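# Extend the motorised tray fully out of its housing

## Task

Make the powered tray slide out of its housing to its full travel, and leave it fully extended so that it stays there without any robot holding it. The arms' foot positions in metres and headings in degrees measured counter-clockwise from +x are: arm1 at x=-0.61, y=+0.37, z=+0.80, heading -99; arm2 at x=-0.25, y=-0.35, z=+0.79, heading +83; arm3 at x=+0.16, y=+0.35, z=+0.74, heading -90; arm4 at x=+0.69, y=-0.36, z=+0.82, heading +79.

## Robot and tools

SETUP. Four identical i2rt Big YAM arms (arm1, arm2, arm3, arm4). Each has six revolute joints, a two-finger gripper and a wrist camera (armN_cam_wrist). Two fixed room cameras, cam_high and cam_low, also give views. The hand reaches roughly 1.0 m from the joint1 axis. Joints move at different speeds, so the path between two postures can bulge outward.

FRAME. One shared scene frame: origin on the floor, +z up. Foot positions and headings are listed in the task; a heading is measured counter-clockwise from +x seen from above. "hand" means the point midway between the fingertips; its z axis runs along the fingers, and the fingers open along its y axis. Commands are never given in this frame, only as joint angles.

JOINTS (all absolute targets, never offsets; radians unless noted; the tolerance counted as reached is in brackets):
- joint1_rad -2.879 to 2.879 (±0.045): spins the arm about its foot, positive = counter-clockwise from above; 0 unfolds the arm along its heading.
- joint2_rad 0 to 3.141 (±0.14): shoulder; 0 has the upper arm pointing back, near level; increasing raises it and then carries it forward.
- joint3_rad 0 to 3.019 (±0.09): elbow; 0 is fully folded, larger opens it.
- joint4_rad -1.692 to 1.57 (±0.055): hand pitch, positive tips the fingers up.
- joint5_rad -1.57 to 1.57 (±0.03): hand yaw, positive toward the arm's right side.
- joint6_rad -2.094 to 2.094 (±0.035): hand roll, positive clockwise viewed from behind the hand.
- gripper_m 0 to 0.093 metres (±0.003): fingertip gap. Grip force tops out near 50 to 62 N per pad, lower on some units.
With joint1 and joint6 at 0 and the hand level facing forward, the camera rides on top of the hand looking toward the fingertips.

TOOLS.
- execute_actions: "actions" is a list holding either nothing or exactly one action object. That object has optional keys "arm1" to "arm4"; each holds {"joints": {...}} with any subset of the seven names above, each mapped to one number (absolute target in that arm's own joint space). Everything named starts at once; each motion may finish at a different moment; one action is capped at 15 s. Joints or arms you omit keep their previous target and may still be pushing. An unrecognised key or a value outside its range rejects the whole call and nothing moves. "cameras" optionally lists camera names (or "all"); omitted, null or ["all"] returns every camera, [] returns none. An empty actions list just reports state and images.
- wait: "seconds" from 0 to 10; commands nothing new, then reports like an empty action.
- zoom_image: "camera" plus "region" [x0, y0, x1, y1] in pixels of that camera's latest full image, origin top-left, at most 504 by 504.
- read_manual: optional "section", only "licences"; returns URDF licence text, no motion.
- finished_scene: "scene" = the integer number of the current scene. Irreversible; the robots keep your last command first, then the result says whether the goal holds.

RESULTS. Each result gives per-robot state, including joint_positions and joint torques (six numbers in joint order, gripper excluded; they carry per-unit offset, scale and noise and are nonzero even in free air), plus images listed by the "pictures" line in order. joint_status explains how each commanded motion ended:
- off_target: stopped short and may still be pushing.
- contact_stop or time_out: old target dropped, joint holds where it stopped; but a timed-out arm joint may keep a target up to 0.375, 0.375, 0.113, 0.225, 0.075, 0.3 rad (joints 1 to 6) from its position and keep pushing, and will move there if freed. Relieve it by commanding its reported position.
- not_followed: a built-in self/inter-arm clearance check withheld that arm's joint targets (the line "joint command not followed", usually with a "cause:"); the gripper part still runs. The arm may retry those targets on later actions until given passable ones.
- limit_stop_at_motor_heat: the arm quit due to overheating; resend the target.
on_its_own lists joints not commanded by this call; "held at" is the target being held, not the actual position. A stop in one call cancels any later execute_actions, wait and finished_scene calls in the same reply.

CAUTIONS. Arms do not halt on contact; they keep driving and can push hard. Two arms pressing hard on each other fails the task and ends the run; a hard hit may too. The clearance check may react too late and ignores fingers, gripper housings and wrist cameras, and nothing in the state reports arm-to-arm contact. Objects touching arms are harmless. Sustained pushing or holding a load heats motors: a MOTOR HOT warning appears at 85 °C, and at 100 °C an OVER-TEMPERATURE FAULT makes that whole arm and gripper go limp and fall until cooled. Loaded joints droop. Tiny target changes may produce no movement. Time spent thinking passes with the robots still executing the last command. Avoid dropping, slipping, slamming, hard hits and heavy pushing. The tray must end fully extended and remain so on its own; a robot propping it does not count.

Each tool is called after "Call:" as name(argument=value, ...), one argument or row to a line, values as JSON.

## Session

Call:
execute_actions(
  actions=[],
)

Scene clock: 0.00 s.
Joint torques (N m, as the arm reports them, + toward a larger angle): no reading
Motor temperatures (°C, as the motors report them): arm1=[29 29 28 29 28 27] | arm2=[29 30 28 29 29 26] | arm3=[27 30 29 26 30 29] | arm4=[27 29 29 27 27 27]
arm1.joint_positions: joint1_rad=-0.006 joint2_rad=+0.390 joint3_rad=+1.597 joint4_rad=-1.586 joint5_rad=+0.026 joint6_rad=+0.450 gripper_m=+0.094
arm1.joint_status: not commanded
arm1.hand: x=-0.6195 y=+0.3022 z=+1.3979 quat_wxyz=(-0.439, -0.739, -0.379, +0.342) (m; scene frame)
arm2.joint_positions: joint1_rad=-0.440 joint2_rad=+0.453 joint3_rad=+1.421 joint4_rad=-1.528 joint5_rad=+0.190 joint6_rad=+0.000 gripper_m=+0.095
arm2.joint_status: not commanded
arm2.hand: x=-0.1482 y=-0.2568 z=+1.3355 quat_wxyz=(-0.461, +0.376, -0.787, -0.165) (m; scene frame)
arm3.joint_positions: joint1_rad=+0.698 joint2_rad=+0.292 joint3_rad=+1.509 joint4_rad=-1.547 joint5_rad=-0.031 joint6_rad=-0.446 gripper_m=+0.094
arm3.joint_status: not commanded
arm3.hand: x=+0.1910 y=+0.3218 z=+1.3180 quat_wxyz=(-0.466, -0.166, -0.797, +0.346) (m; scene frame)
arm4.joint_positions: joint1_rad=+0.099 joint2_rad=+0.301 joint3_rad=+1.371 joint4_rad=-1.334 joint5_rad=-0.089 joint6_rad=+0.230 gripper_m=+0.094
arm4.joint_status: not commanded
arm4.hand: x=+0.6891 y=-0.2609 z=+1.3952 quat_wxyz=(-0.374, +0.481, -0.630, -0.482) (m; scene frame)
pictures: arm1_cam_wrist, arm2_cam_wrist, arm3_cam_wrist, arm4_cam_wrist, cam_high, cam_low
Images, in order (width x height): arm1_cam_wrist 504x504, arm2_cam_wrist 504x504, arm3_cam_wrist 504x504, arm4_cam_wrist 504x504, cam_high 504x504, cam_low 504x504.

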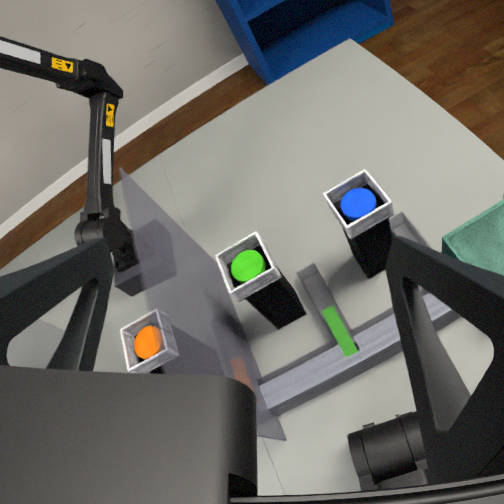

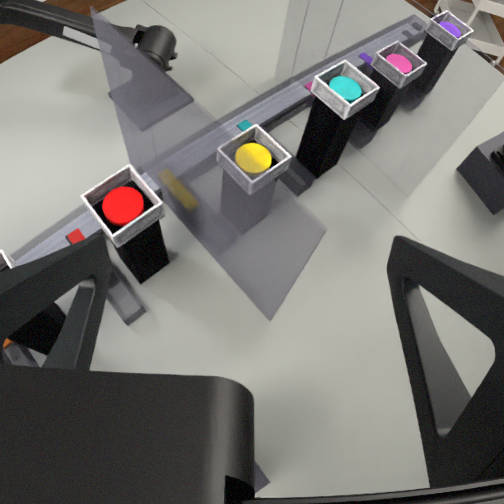

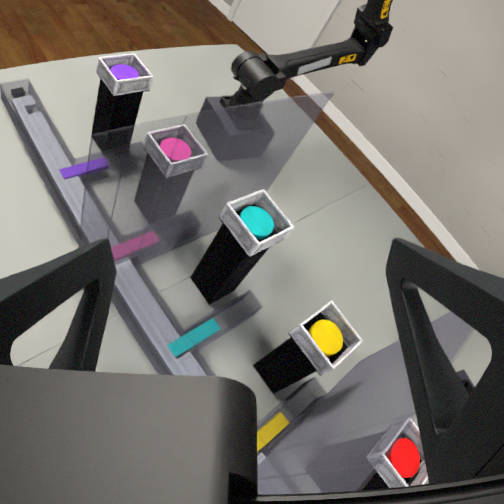

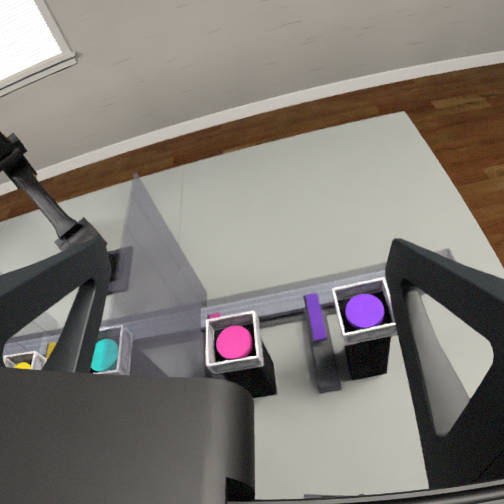

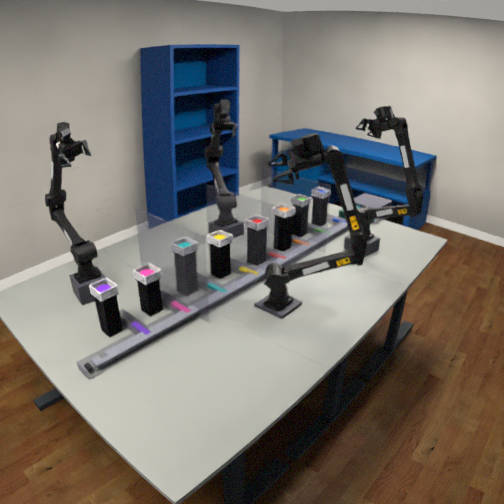

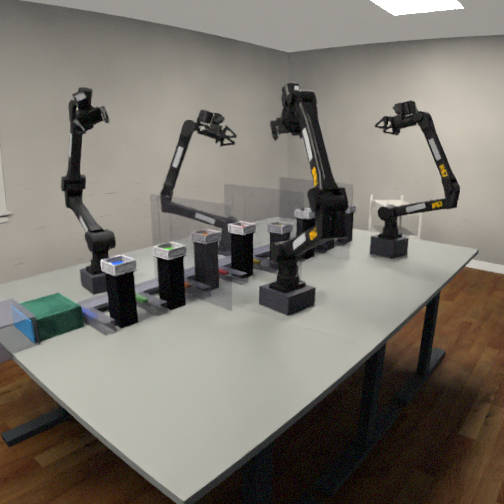

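Call:
zoom_image(
  camera="cam_low",
  region=[0, 190, 260, 380],
)

Call:
zoom_image(
  camera="arm3_cam_wrist",
  region=[0, 40, 220, 260],
)

Call:
zoom_image(
  camera="cam_high",
  region=[230, 160, 430, 300],
)

Region (0, 190, 260, 380) of cam_low's 504x504 image, scaled by 1.938, with more detail than that image has; it fills the top 368 rows of this view, and the rest is white.

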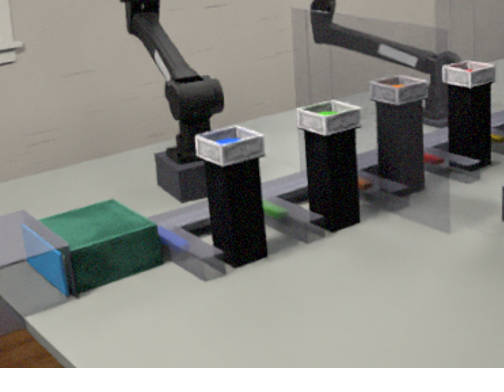

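Region (0, 40, 220, 260) of arm3_cam_wrist's 504x504 image, scaled by 2.291, with more detail than that image has.

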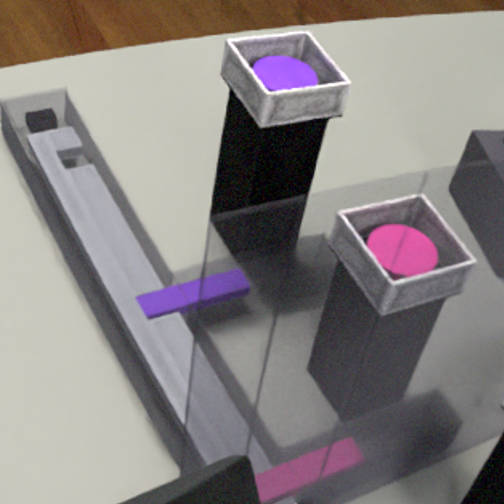

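Region (230, 160, 430, 300) of cam_high's 504x504 image, scaled by 2.520, with more detail than that image has; it fills the top 353 rows of this view, and the rest is white.

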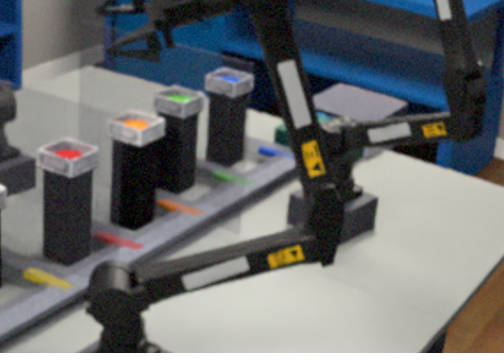

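Call:
execute_actions(
  actions=[
    {"arm1":{"joints":{"joint1_rad":0,"joint2_rad":1.15,"joint3_rad":1.25,"joint4_rad":-1.65,"joint5_rad":0,"joint6_rad":0,"gripper_m":0}},"arm2":{"joints":{"joint1_rad":0,"joint2_rad":1.0,"joint3_rad":1.12,"joint4_rad":-1.65,"joint5_rad":0,"joint6_rad":0,"gripper_m":0}},"arm3":{"joints":{"joint1_rad":0.1,"joint2_rad":1.15,"joint3_rad":1.35,"joint4_rad":-1.68,"joint5_rad":0,"joint6_rad":0,"gripper_m":0}},"arm4":{"joints":{"joint1_rad":0.2,"joint2_rad":1.0,"joint3_rad":1.12,"joint4_rad":-1.65,"joint5_rad":0,"joint6_rad":0,"gripper_m":0}}},
  ],
)

Scene clock: 16.73 s.
Joint torques (N m, as the arm reports them, + toward a larger angle): arm1=[ 1.69 -9.5   9.93  0.22  0.   -0.05] | arm2=[-1.41 -4.7   8.66  0.27 -0.07  0.14] | arm3=[ 0.46 -9.63  9.04  0.14  0.12  0.  ] | arm4=[ 2.01 -5.44  8.2   0.29  0.1  -0.07]
Motor temperatures (°C, as the motors report them): arm1=[29 30 30 29 28 27] | arm2=[29 30 31 29 29 26] | arm3=[27 31 31 27 30 29] | arm4=[27 30 32 28 27 27]
arm1.joint_positions: joint1_rad=-0.006 joint2_rad=+1.157 joint3_rad=+1.239 joint4_rad=-1.637 joint5_rad=+0.002 joint6_rad=+0.014 gripper_m=+0.000
arm1.joint_status: all done
arm1.hand: x=-0.6567 y=+0.0539 z=+1.0819 quat_wxyz=(+0.001, -0.766, -0.643, +0.004) (m; scene frame)
arm2.joint_positions: joint1_rad=-0.001 joint2_rad=+1.010 joint3_rad=+1.112 joint4_rad=-1.643 joint5_rad=+0.002 joint6_rad=+0.000 gripper_m=+0.001
arm2.joint_status: all done
arm2.hand: x=-0.2156 y=-0.0861 z=+1.0754 quat_wxyz=(-0.012, +0.661, -0.750, -0.016) (m; scene frame)
arm3.joint_positions: joint1_rad=+0.103 joint2_rad=+1.153 joint3_rad=+1.344 joint4_rad=-1.664 joint5_rad=-0.003 joint6_rad=-0.012 gripper_m=+0.000
arm3.joint_status: all done
arm3.hand: x=+0.1919 y=+0.0252 z=+1.0662 quat_wxyz=(-0.036, -0.666, -0.744, +0.031) (m; scene frame)
arm4.joint_positions: joint1_rad=+0.190 joint2_rad=+0.999 joint3_rad=+1.123 joint4_rad=-1.640 joint5_rad=-0.003 joint6_rad=+0.014 gripper_m=+0.001
arm4.joint_status: all done
arm4.hand: x=+0.6944 y=-0.0945 z=+1.1050 quat_wxyz=(-0.018, +0.699, -0.715, -0.024) (m; scene frame)
pictures: arm1_cam_wrist, arm2_cam_wrist, arm3_cam_wrist, arm4_cam_wrist, cam_high, cam_low
Images, in order (width x height): arm1_cam_wrist 504x504, arm2_cam_wrist 504x504, arm3_cam_wrist 504x504, arm4_cam_wrist 504x504, cam_high 504x504, cam_low 504x504.

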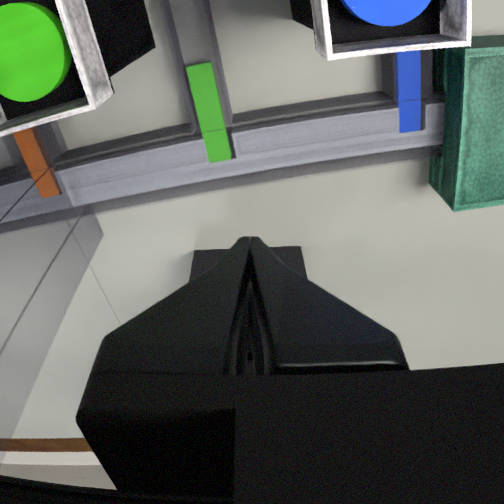

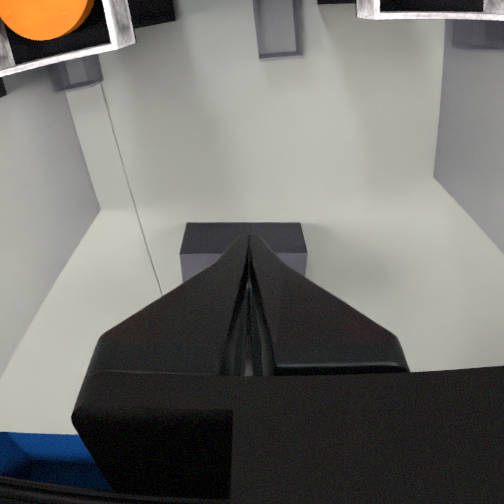

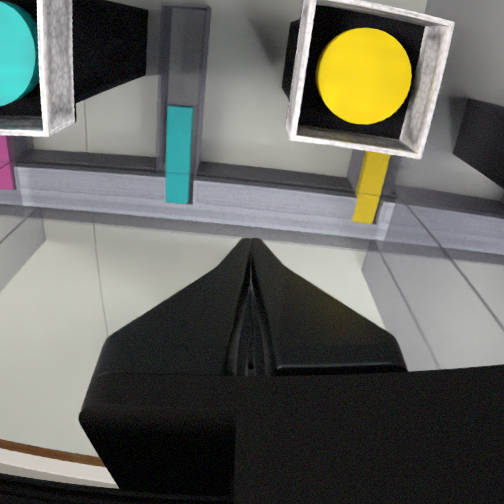

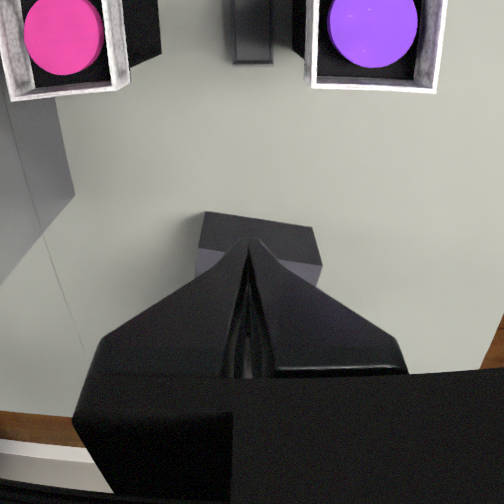

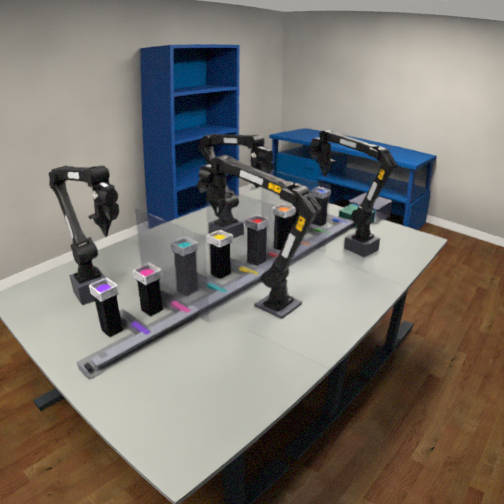

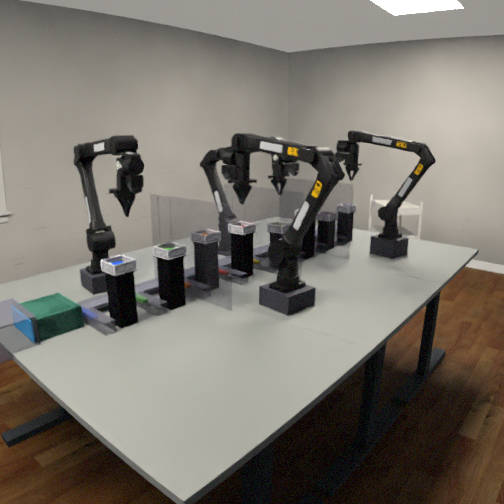

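Call:
execute_actions(
  actions=[
    {"arm1":{"joints":{"joint1_rad":-0.187,"joint2_rad":1.42,"joint3_rad":1.32,"joint4_rad":-1.47}},"arm2":{"joints":{"joint1_rad":0.33,"joint2_rad":1.215,"joint3_rad":1.156,"joint4_rad":-1.51}},"arm3":{"joints":{"joint1_rad":-0.086,"joint2_rad":1.304,"joint3_rad":1.364,"joint4_rad":-1.63}},"arm4":{"joints":{"joint1_rad":0.557,"joint2_rad":1.296,"joint3_rad":1.148,"joint4_rad":-1.42}}},
  ],
)

Scene clock: 38.07 s.
Joint torques (N m, as the arm reports them, + toward a larger angle): arm1=[  1.38 -12.59  12.25   0.56   0.07  -0.08] | arm2=[-1.92 -8.21 11.02  0.6  -0.04  0.15] | arm3=[  0.99 -11.7    9.97   1.04   0.13  -0.05] | arm4=[  1.42 -10.17  10.21   0.95  -0.01  -0.05]
Motor temperatures (°C, as the motors report them): arm1=[29 30 35 29 28 27] | arm2=[29 30 34 29 29 26] | arm3=[27 31 36 26 30 30] | arm4=[27 30 36 27 27 27]
arm1.joint_positions: joint1_rad=-0.192 joint2_rad=+1.429 joint3_rad=+1.278 joint4_rad=-1.480 joint5_rad=+0.000 joint6_rad=+0.013 gripper_m=+0.000
arm1.joint_status: all done
arm1.hand: x=-0.7409 y=-0.0079 z=+1.0036 quat_wxyz=(+0.023, -0.821, -0.570, -0.027) (m; scene frame)
arm2.joint_positions: joint1_rad=+0.336 joint2_rad=+1.226 joint3_rad=+1.112 joint4_rad=-1.514 joint5_rad=+0.001 joint6_rad=+0.000 gripper_m=+0.001
arm2.joint_status: all done
arm2.hand: x=-0.3170 y=-0.0323 z=+1.0171 quat_wxyz=(+0.017, +0.777, -0.629, +0.016) (m; scene frame)
arm3.joint_positions: joint1_rad=-0.092 joint2_rad=+1.304 joint3_rad=+1.344 joint4_rad=-1.642 joint5_rad=-0.002 joint6_rad=-0.010 gripper_m=+0.000
arm3.joint_status: all done
arm3.hand: x=+0.1244 y=-0.0068 z=+1.0175 quat_wxyz=(+0.010, -0.737, -0.676, -0.013) (m; scene frame)
arm4.joint_positions: joint1_rad=+0.555 joint2_rad=+1.296 joint3_rad=+1.123 joint4_rad=-1.427 joint5_rad=+0.000 joint6_rad=+0.013 gripper_m=+0.001
arm4.joint_status: all done
arm4.hand: x=+0.5688 y=-0.0290 z=+1.0202 quat_wxyz=(+0.008, +0.817, -0.576, +0.009) (m; scene frame)
pictures: arm1_cam_wrist, arm2_cam_wrist, arm3_cam_wrist, arm4_cam_wrist, cam_high, cam_low
Images, in order (width x height): arm1_cam_wrist 504x504, arm2_cam_wrist 504x504, arm3_cam_wrist 504x504, arm4_cam_wrist 504x504, cam_high 504x504, cam_low 504x504.

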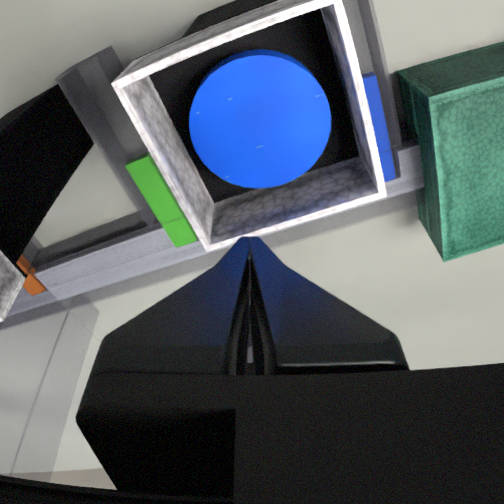

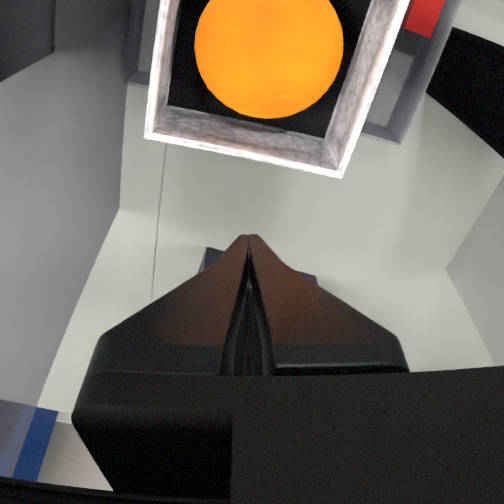

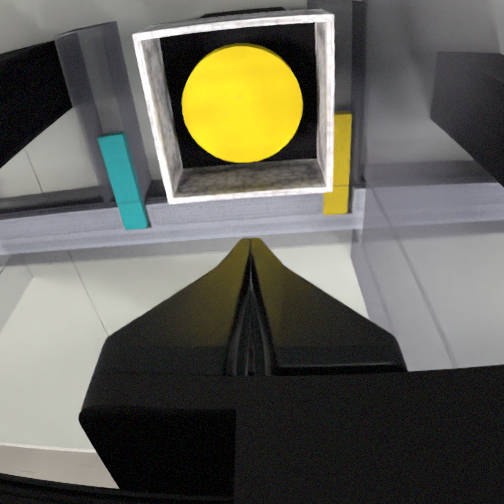

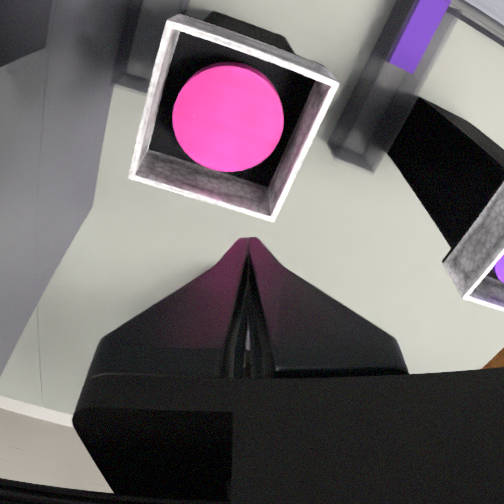

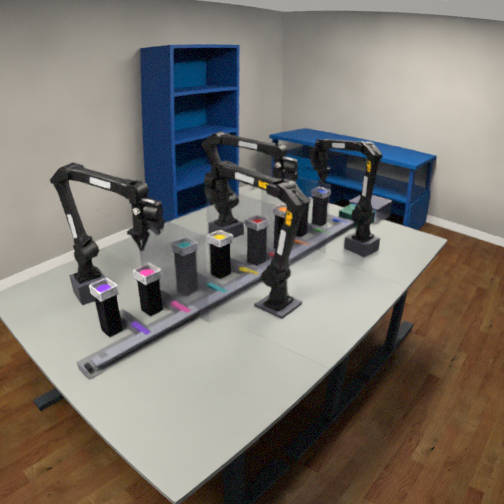

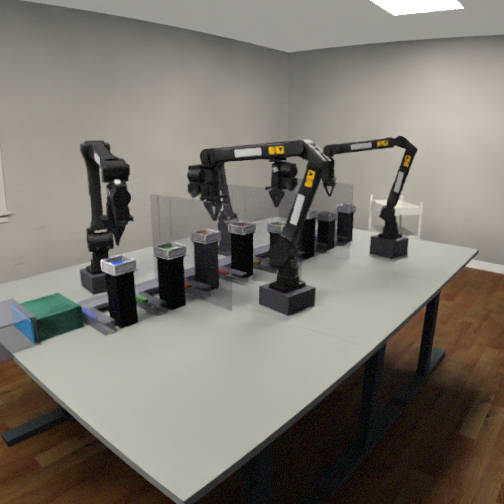

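Call:
execute_actions(
  actions=[
    {"arm1":{"joints":{"joint1_rad":-0.2,"joint2_rad":1.46,"joint3_rad":1.22,"joint4_rad":-1.32}},"arm2":{"joints":{"joint1_rad":0.31,"joint2_rad":1.32,"joint3_rad":1.12,"joint4_rad":-1.34,"joint6_rad":0.2}},"arm3":{"joints":{"joint1_rad":-0.075,"joint2_rad":1.35,"joint3_rad":1.21,"joint4_rad":-1.42}},"arm4":{"joints":{"joint1_rad":0.59,"joint2_rad":1.35,"joint3_rad":0.98,"joint4_rad":-1.19,"joint6_rad":0.4}}},
  ],
)

Scene clock: 49.50 s.
Joint torques (N m, as the arm reports them, + toward a larger angle): arm1=[  0.18 -12.59   8.32   1.11   0.05  -0.11] | arm2=[-1.82 -9.33  8.55  0.96 -0.03  0.32] | arm3=[  1.45 -11.88   8.74   1.21   0.1   -0.04] | arm4=[  2.24 -10.74   7.74   1.14   0.04   0.17]
Motor temperatures (°C, as the motors report them): arm1=[29 31 37 29 28 28] | arm2=[29 31 37 29 29 26] | arm3=[27 32 38 26 30 30] | arm4=[27 30 38 27 27 27]
arm1.joint_positions: joint1_rad=-0.192 joint2_rad=+1.458 joint3_rad=+1.224 joint4_rad=-1.335 joint5_rad=+0.000 joint6_rad=+0.013 gripper_m=+0.000
arm1.joint_status: all done
arm1.hand: x=-0.7479 y=-0.0267 z=+0.9717 quat_wxyz=(+0.005, -0.821, -0.570, -0.001) (m; scene frame)
arm2.joint_positions: joint1_rad=+0.314 joint2_rad=+1.325 joint3_rad=+1.112 joint4_rad=-1.349 joint5_rad=+0.001 joint6_rad=+0.185 gripper_m=+0.001
arm2.joint_status: all done
arm2.hand: x=-0.3193 y=+0.0165 z=+0.9844 quat_wxyz=(-0.003, +0.708, -0.706, -0.010) (m; scene frame)
arm3.joint_positions: joint1_rad=-0.085 joint2_rad=+1.351 joint3_rad=+1.206 joint4_rad=-1.436 joint5_rad=-0.002 joint6_rad=-0.010 gripper_m=+0.000
arm3.joint_status: all done
arm3.hand: x=+0.1254 y=-0.0261 z=+0.9479 quat_wxyz=(+0.004, -0.735, -0.679, -0.006) (m; scene frame)
arm4.joint_positions: joint1_rad=+0.580 joint2_rad=+1.350 joint3_rad=+0.983 joint4_rad=-1.201 joint5_rad=+0.000 joint6_rad=+0.385 gripper_m=+0.001
arm4.joint_status: all done
arm4.hand: x=+0.5570 y=-0.0237 z=+0.9504 quat_wxyz=(+0.000, +0.706, -0.709, -0.005) (m; scene frame)
pictures: arm1_cam_wrist, arm2_cam_wrist, arm3_cam_wrist, arm4_cam_wrist, cam_high, cam_low
Images, in order (width x height): arm1_cam_wrist 504x504, arm2_cam_wrist 504x504, arm3_cam_wrist 504x504, arm4_cam_wrist 504x504, cam_high 504x504, cam_low 504x504.

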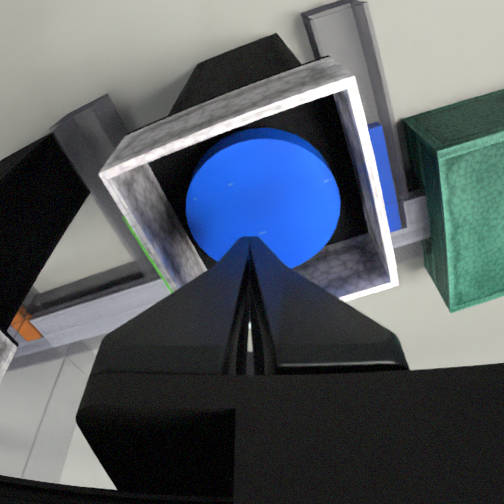

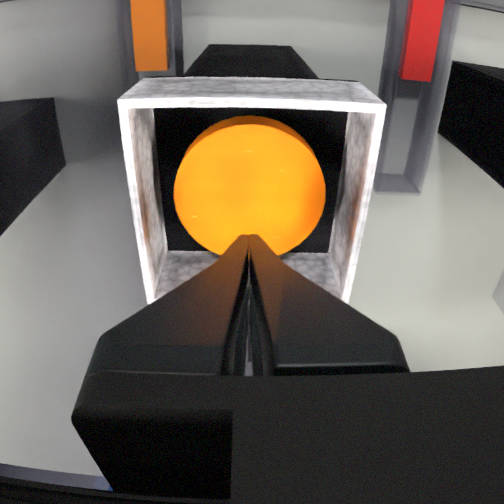

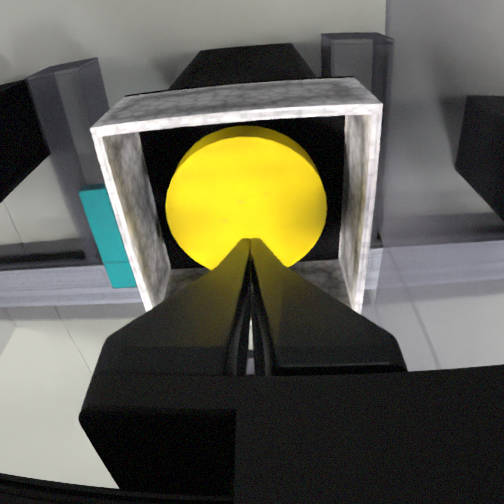

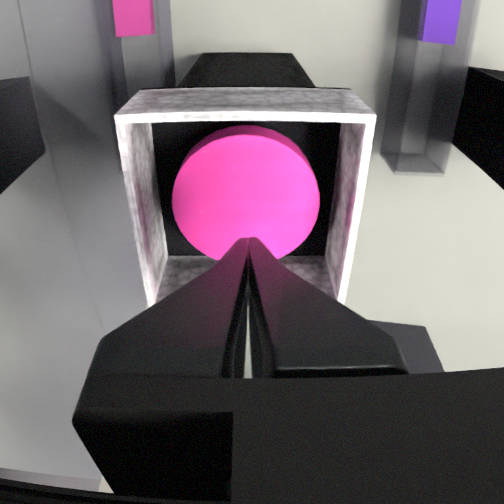

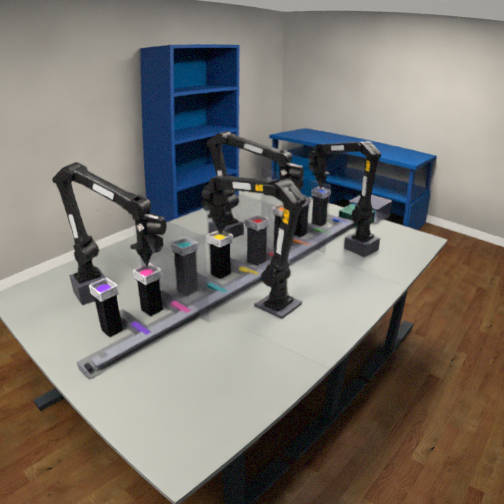

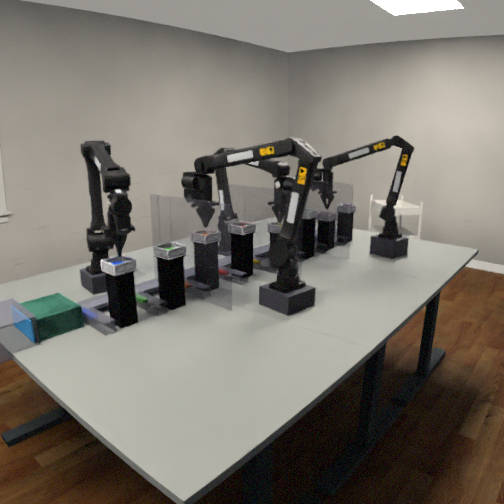

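Press down about 5 cm.

Call:
execute_actions(
  actions=[
    {"arm1":{"joints":{"joint2_rad":1.49,"joint3_rad":1.12,"joint4_rad":-1.19}},"arm2":{"joints":{"joint2_rad":1.36,"joint3_rad":0.99,"joint4_rad":-1.19}},"arm3":{"joints":{"joint2_rad":1.375,"joint3_rad":1.1,"joint4_rad":-1.28}},"arm4":{"joints":{"joint2_rad":1.41,"joint3_rad":0.88,"joint4_rad":-1.03}}},
  ],
)

Scene clock: 54.83 s.
Joint torques (N m, as the arm reports them, + toward a larger angle): arm1=[ -0.01 -11.34   7.     1.25   0.03  -0.06] | arm2=[-1.8  -6.84  6.15  1.47 -0.02  0.31] | arm3=[ 1.17 -9.7   6.54  1.73  0.13 -0.05] | arm4=[ 2.21 -9.09  6.29  1.7   0.04  0.18]
Motor temperatures (°C, as the motors report them): arm1=[29 31 36 29 28 28] | arm2=[29 31 36 29 29 26] | arm3=[27 32 38 26 30 30] | arm4=[27 30 37 27 27 27]
arm1.joint_positions: joint1_rad=-0.192 joint2_rad=+1.468 joint3_rad=+1.142 joint4_rad=-1.216 joint5_rad=+0.000 joint6_rad=+0.013 gripper_m=+0.000
arm1.joint_status: all done
arm1.hand: x=-0.7483 y=-0.0270 z=+0.9374 quat_wxyz=(-0.003, -0.821, -0.570, +0.010) (m; scene frame)
arm2.joint_positions: joint1_rad=+0.314 joint2_rad=+1.341 joint3_rad=+1.013 joint4_rad=-1.209 joint5_rad=+0.001 joint6_rad=+0.186 gripper_m=+0.001
arm2.joint_status: all done
arm2.hand: x=-0.3197 y=+0.0174 z=+0.9430 quat_wxyz=(-0.010, +0.708, -0.706, -0.020) (m; scene frame)
arm3.joint_positions: joint1_rad=-0.085 joint2_rad=+1.345 joint3_rad=+1.124 joint4_rad=-1.307 joint5_rad=-0.002 joint6_rad=-0.010 gripper_m=+0.000
arm3.joint_status: all done
arm3.hand: x=+0.1250 y=-0.0316 z=+0.9195 quat_wxyz=(-0.014, -0.734, -0.678, +0.014) (m; scene frame)
arm4.joint_positions: joint1_rad=+0.580 joint2_rad=+1.389 joint3_rad=+0.898 joint4_rad=-1.051 joint5_rad=+0.000 joint6_rad=+0.386 gripper_m=+0.001
arm4.joint_status: all done
arm4.hand: x=+0.5563 y=-0.0221 z=+0.9076 quat_wxyz=(-0.005, +0.705, -0.709, -0.017) (m; scene frame)
pictures: arm1_cam_wrist, arm2_cam_wrist, arm3_cam_wrist, arm4_cam_wrist, cam_high, cam_low
Images, in order (width x height): arm1_cam_wrist 504x504, arm2_cam_wrist 504x504, arm3_cam_wrist 504x504, arm4_cam_wrist 504x504, cam_high 504x504, cam_low 504x504.

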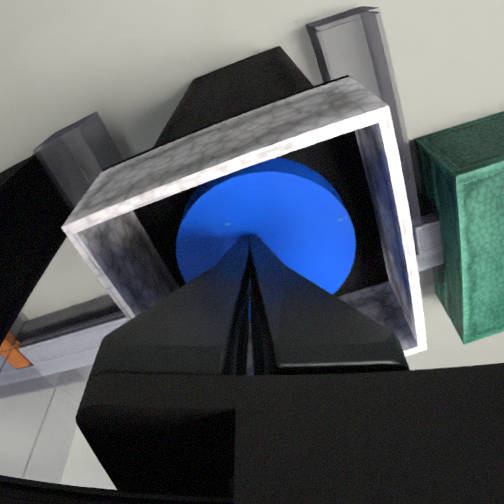

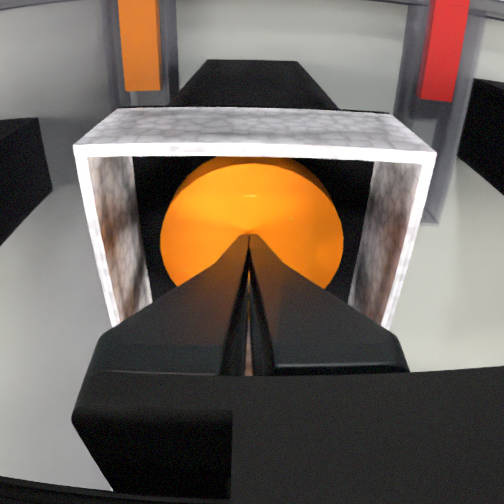

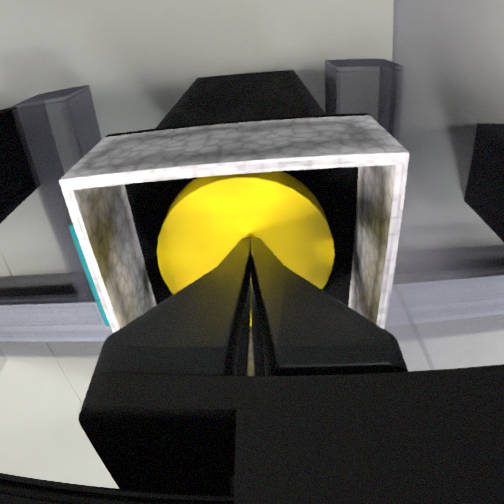

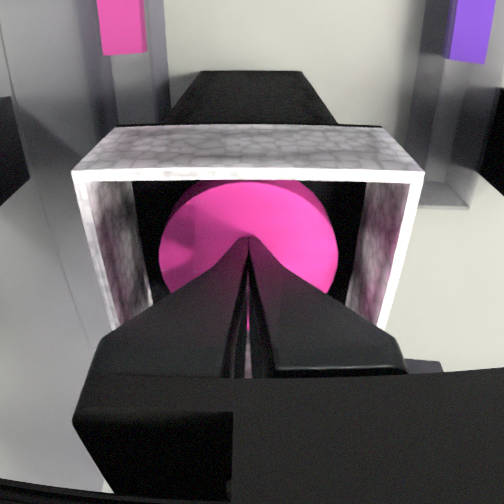

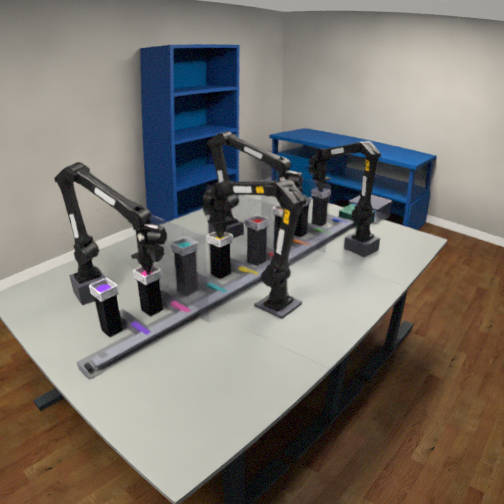

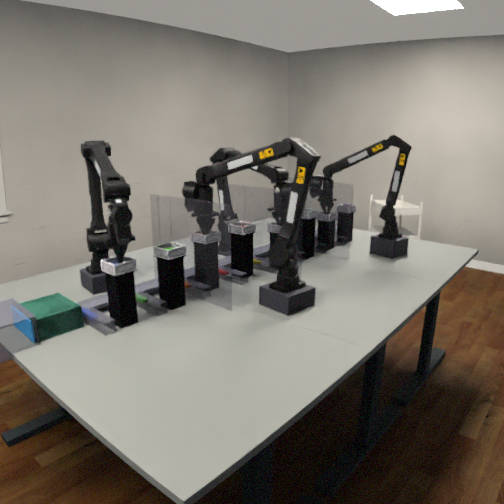

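Call:
execute_actions(
  actions=[
    {"arm1":{"joints":{"joint2_rad":1.56,"joint3_rad":1.06}},"arm2":{"joints":{"joint2_rad":1.42,"joint3_rad":0.93}},"arm3":{"joints":{"joint2_rad":1.435,"joint3_rad":1.04}},"arm4":{"joints":{"joint2_rad":1.48,"joint3_rad":0.82}}},
  ],
)

Scene clock: 59.57 s.
Joint torques (N m, as the arm reports them, + toward a larger angle): arm1=[ 0.19 -6.03  2.73  0.98  0.05  0.01] | arm2=[-1.86 -1.87  2.51  1.15 -0.02  0.31] | arm3=[ 1.28 -4.65  2.69  1.48  0.1  -0.06] | arm4=[ 2.17 -3.52  2.49  1.15  0.03  0.18]
Motor temperatures (°C, as the motors report them): arm1=[29 31 35 29 28 28] | arm2=[29 31 35 29 29 26] | arm3=[27 32 37 27 30 30] | arm4=[27 30 37 27 27 27]
arm1.joint_positions: joint1_rad=-0.192 joint2_rad=+1.469 joint3_rad=+1.133 joint4_rad=-1.206 joint5_rad=+0.000 joint6_rad=+0.013 gripper_m=+0.000
arm1.joint_status: all done
arm1.hand: x=-0.7480 y=-0.0261 z=+0.9339 quat_wxyz=(-0.003, -0.821, -0.570, +0.010) (m; scene frame)
arm2.joint_positions: joint1_rad=+0.314 joint2_rad=+1.341 joint3_rad=+1.005 joint4_rad=-1.202 joint5_rad=+0.001 joint6_rad=+0.186 gripper_m=+0.001
arm2.joint_status: all done
arm2.hand: x=-0.3195 y=+0.0161 z=+0.9398 quat_wxyz=(-0.010, +0.708, -0.706, -0.020) (m; scene frame)
arm3.joint_positions: joint1_rad=-0.085 joint2_rad=+1.345 joint3_rad=+1.116 joint4_rad=-1.300 joint5_rad=-0.002 joint6_rad=-0.010 gripper_m=+0.000
arm3.joint_status: all done
arm3.hand: x=+0.1250 y=-0.0306 z=+0.9165 quat_wxyz=(-0.014, -0.734, -0.678, +0.014) (m; scene frame)
arm4.joint_positions: joint1_rad=+0.580 joint2_rad=+1.391 joint3_rad=+0.888 joint4_rad=-1.040 joint5_rad=+0.000 joint6_rad=+0.387 gripper_m=+0.001
arm4.joint_status: all done
arm4.hand: x=+0.5568 y=-0.0234 z=+0.9036 quat_wxyz=(-0.005, +0.705, -0.709, -0.016) (m; scene frame)
pictures: arm1_cam_wrist, arm2_cam_wrist, arm3_cam_wrist, arm4_cam_wrist, cam_high, cam_low
Images, in order (width x height): arm1_cam_wrist 504x504, arm2_cam_wrist 504x504, arm3_cam_wrist 504x504, arm4_cam_wrist 504x504, cam_high 504x504, cam_low 504x504.

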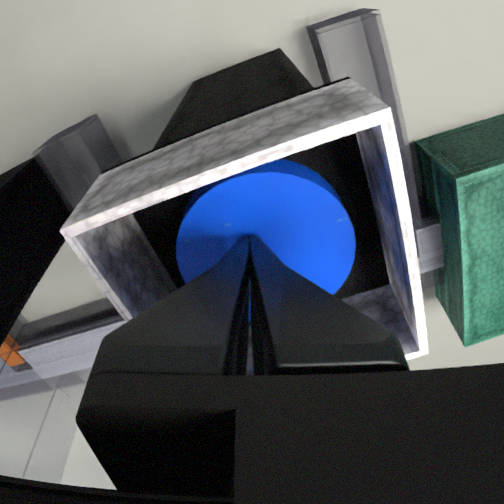

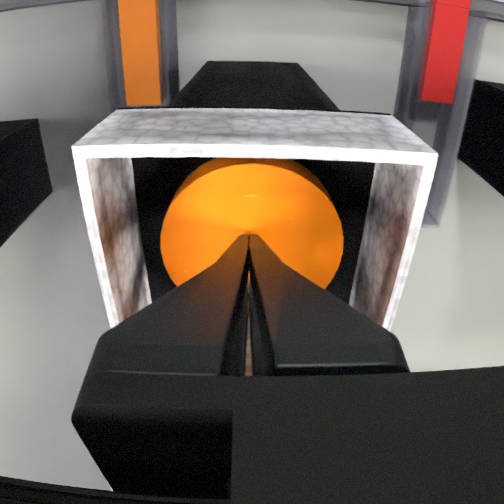

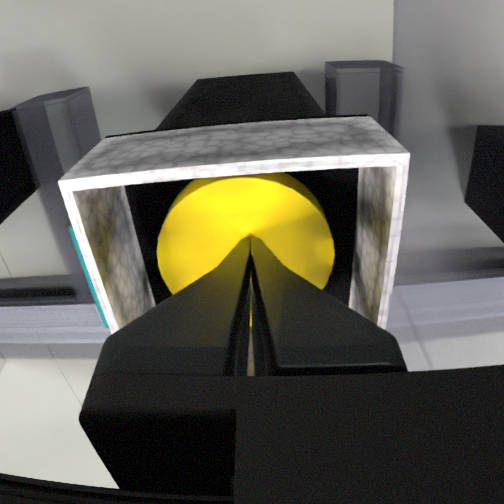

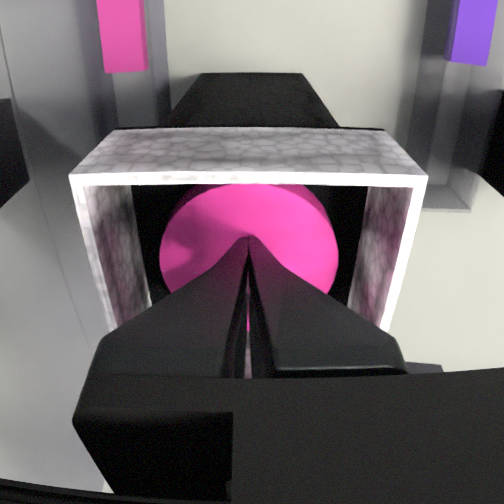

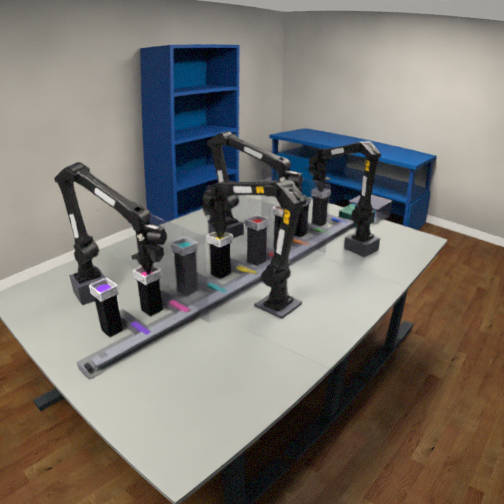

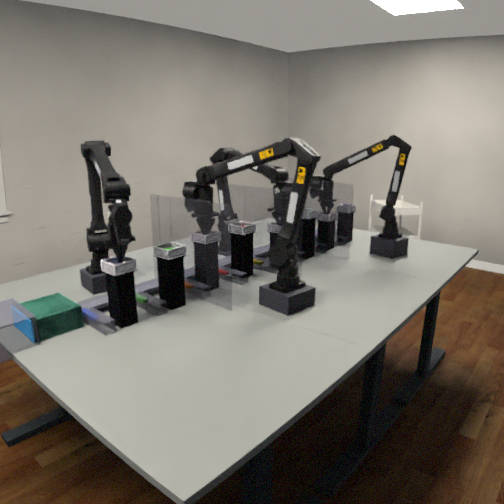

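Call:
wait(
  seconds=2,
)

Scene clock: 63.53 s.
Joint torques (N m, as the arm reports them, + toward a larger angle): arm1=[ 1.02 -5.94  2.92  1.11  0.06 -0.12] | arm2=[-1.88 -1.82  2.49  1.15 -0.02  0.31] | arm3=[ 1.07 -4.41  2.62  1.59  0.13 -0.04] | arm4=[ 2.18 -3.4   2.47  1.16  0.03  0.17]
Motor temperatures (°C, as the motors report them): arm1=[29 31 34 29 28 28] | arm2=[29 31 34 29 29 26] | arm3=[27 32 36 27 30 30] | arm4=[27 30 35 27 27 27]
arm1.joint_positions: joint1_rad=-0.192 joint2_rad=+1.469 joint3_rad=+1.133 joint4_rad=-1.206 joint5_rad=+0.000 joint6_rad=+0.013 gripper_m=+0.000
arm1.joint_status: all done
arm1.hand: x=-0.7480 y=-0.0261 z=+0.9339 quat_wxyz=(-0.003, -0.821, -0.570, +0.010) (m; scene frame)
arm2.joint_positions: joint1_rad=+0.314 joint2_rad=+1.341 joint3_rad=+1.005 joint4_rad=-1.202 joint5_rad=+0.001 joint6_rad=+0.186 gripper_m=+0.001
arm2.joint_status: all done
arm2.hand: x=-0.3195 y=+0.0161 z=+0.9398 quat_wxyz=(-0.010, +0.708, -0.706, -0.020) (m; scene frame)
arm3.joint_positions: joint1_rad=-0.085 joint2_rad=+1.345 joint3_rad=+1.116 joint4_rad=-1.300 joint5_rad=-0.002 joint6_rad=-0.010 gripper_m=+0.000
arm3.joint_status: all done
arm3.hand: x=+0.1250 y=-0.0306 z=+0.9165 quat_wxyz=(-0.014, -0.734, -0.678, +0.014) (m; scene frame)
arm4.joint_positions: joint1_rad=+0.580 joint2_rad=+1.391 joint3_rad=+0.888 joint4_rad=-1.040 joint5_rad=+0.000 joint6_rad=+0.387 gripper_m=+0.001
arm4.joint_status: all done
arm4.hand: x=+0.5568 y=-0.0234 z=+0.9036 quat_wxyz=(-0.005, +0.705, -0.709, -0.016) (m; scene frame)
wait: 2.00 s; at rest from the start
pictures: arm1_cam_wrist, arm2_cam_wrist, arm3_cam_wrist, arm4_cam_wrist, cam_high, cam_low
Images, in order (width x height): arm1_cam_wrist 504x504, arm2_cam_wrist 504x504, arm3_cam_wrist 504x504, arm4_cam_wrist 504x504, cam_high 504x504, cam_low 504x504.

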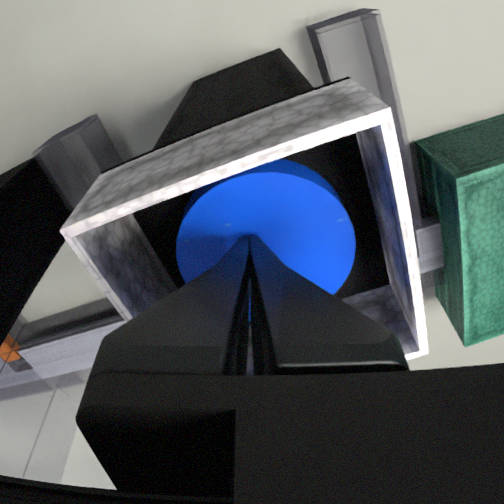

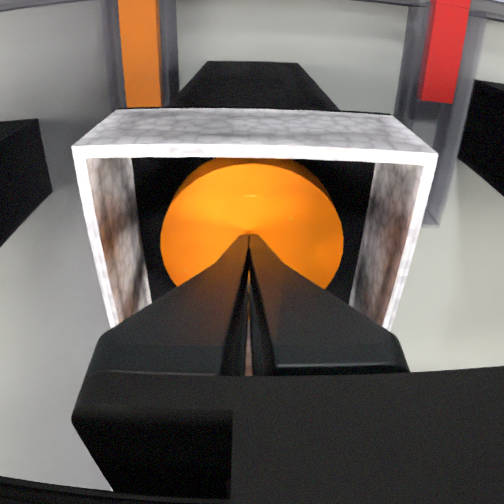

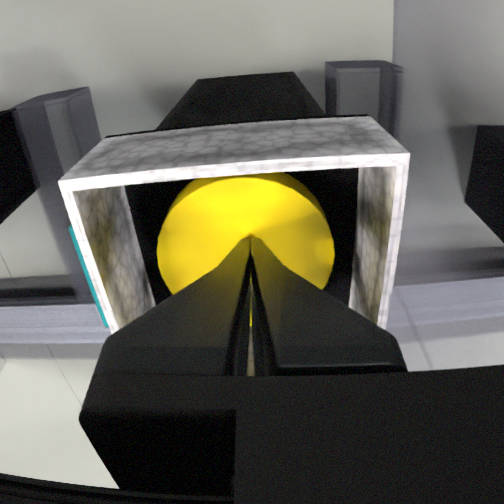

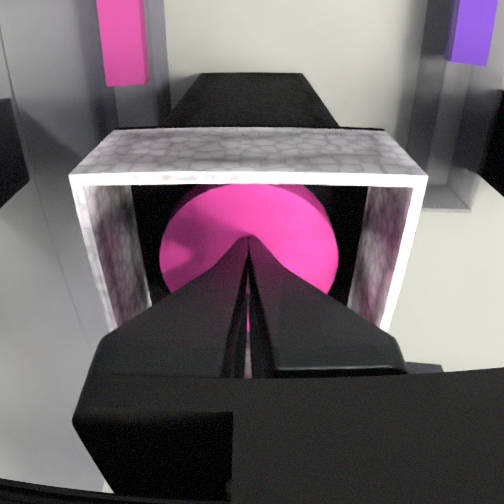

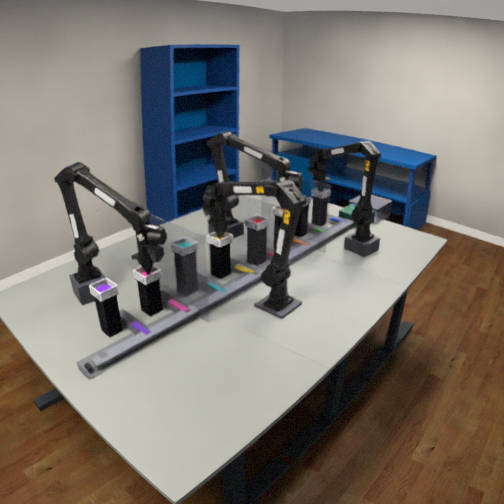

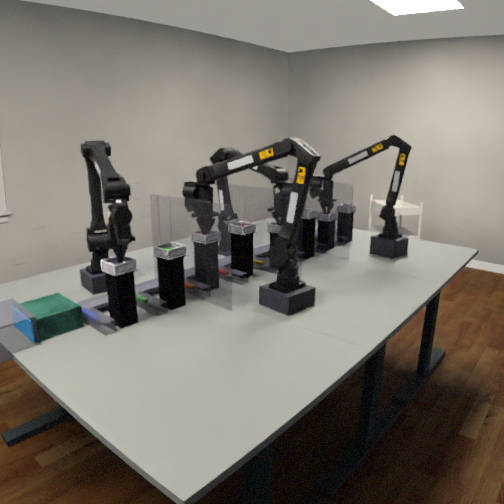

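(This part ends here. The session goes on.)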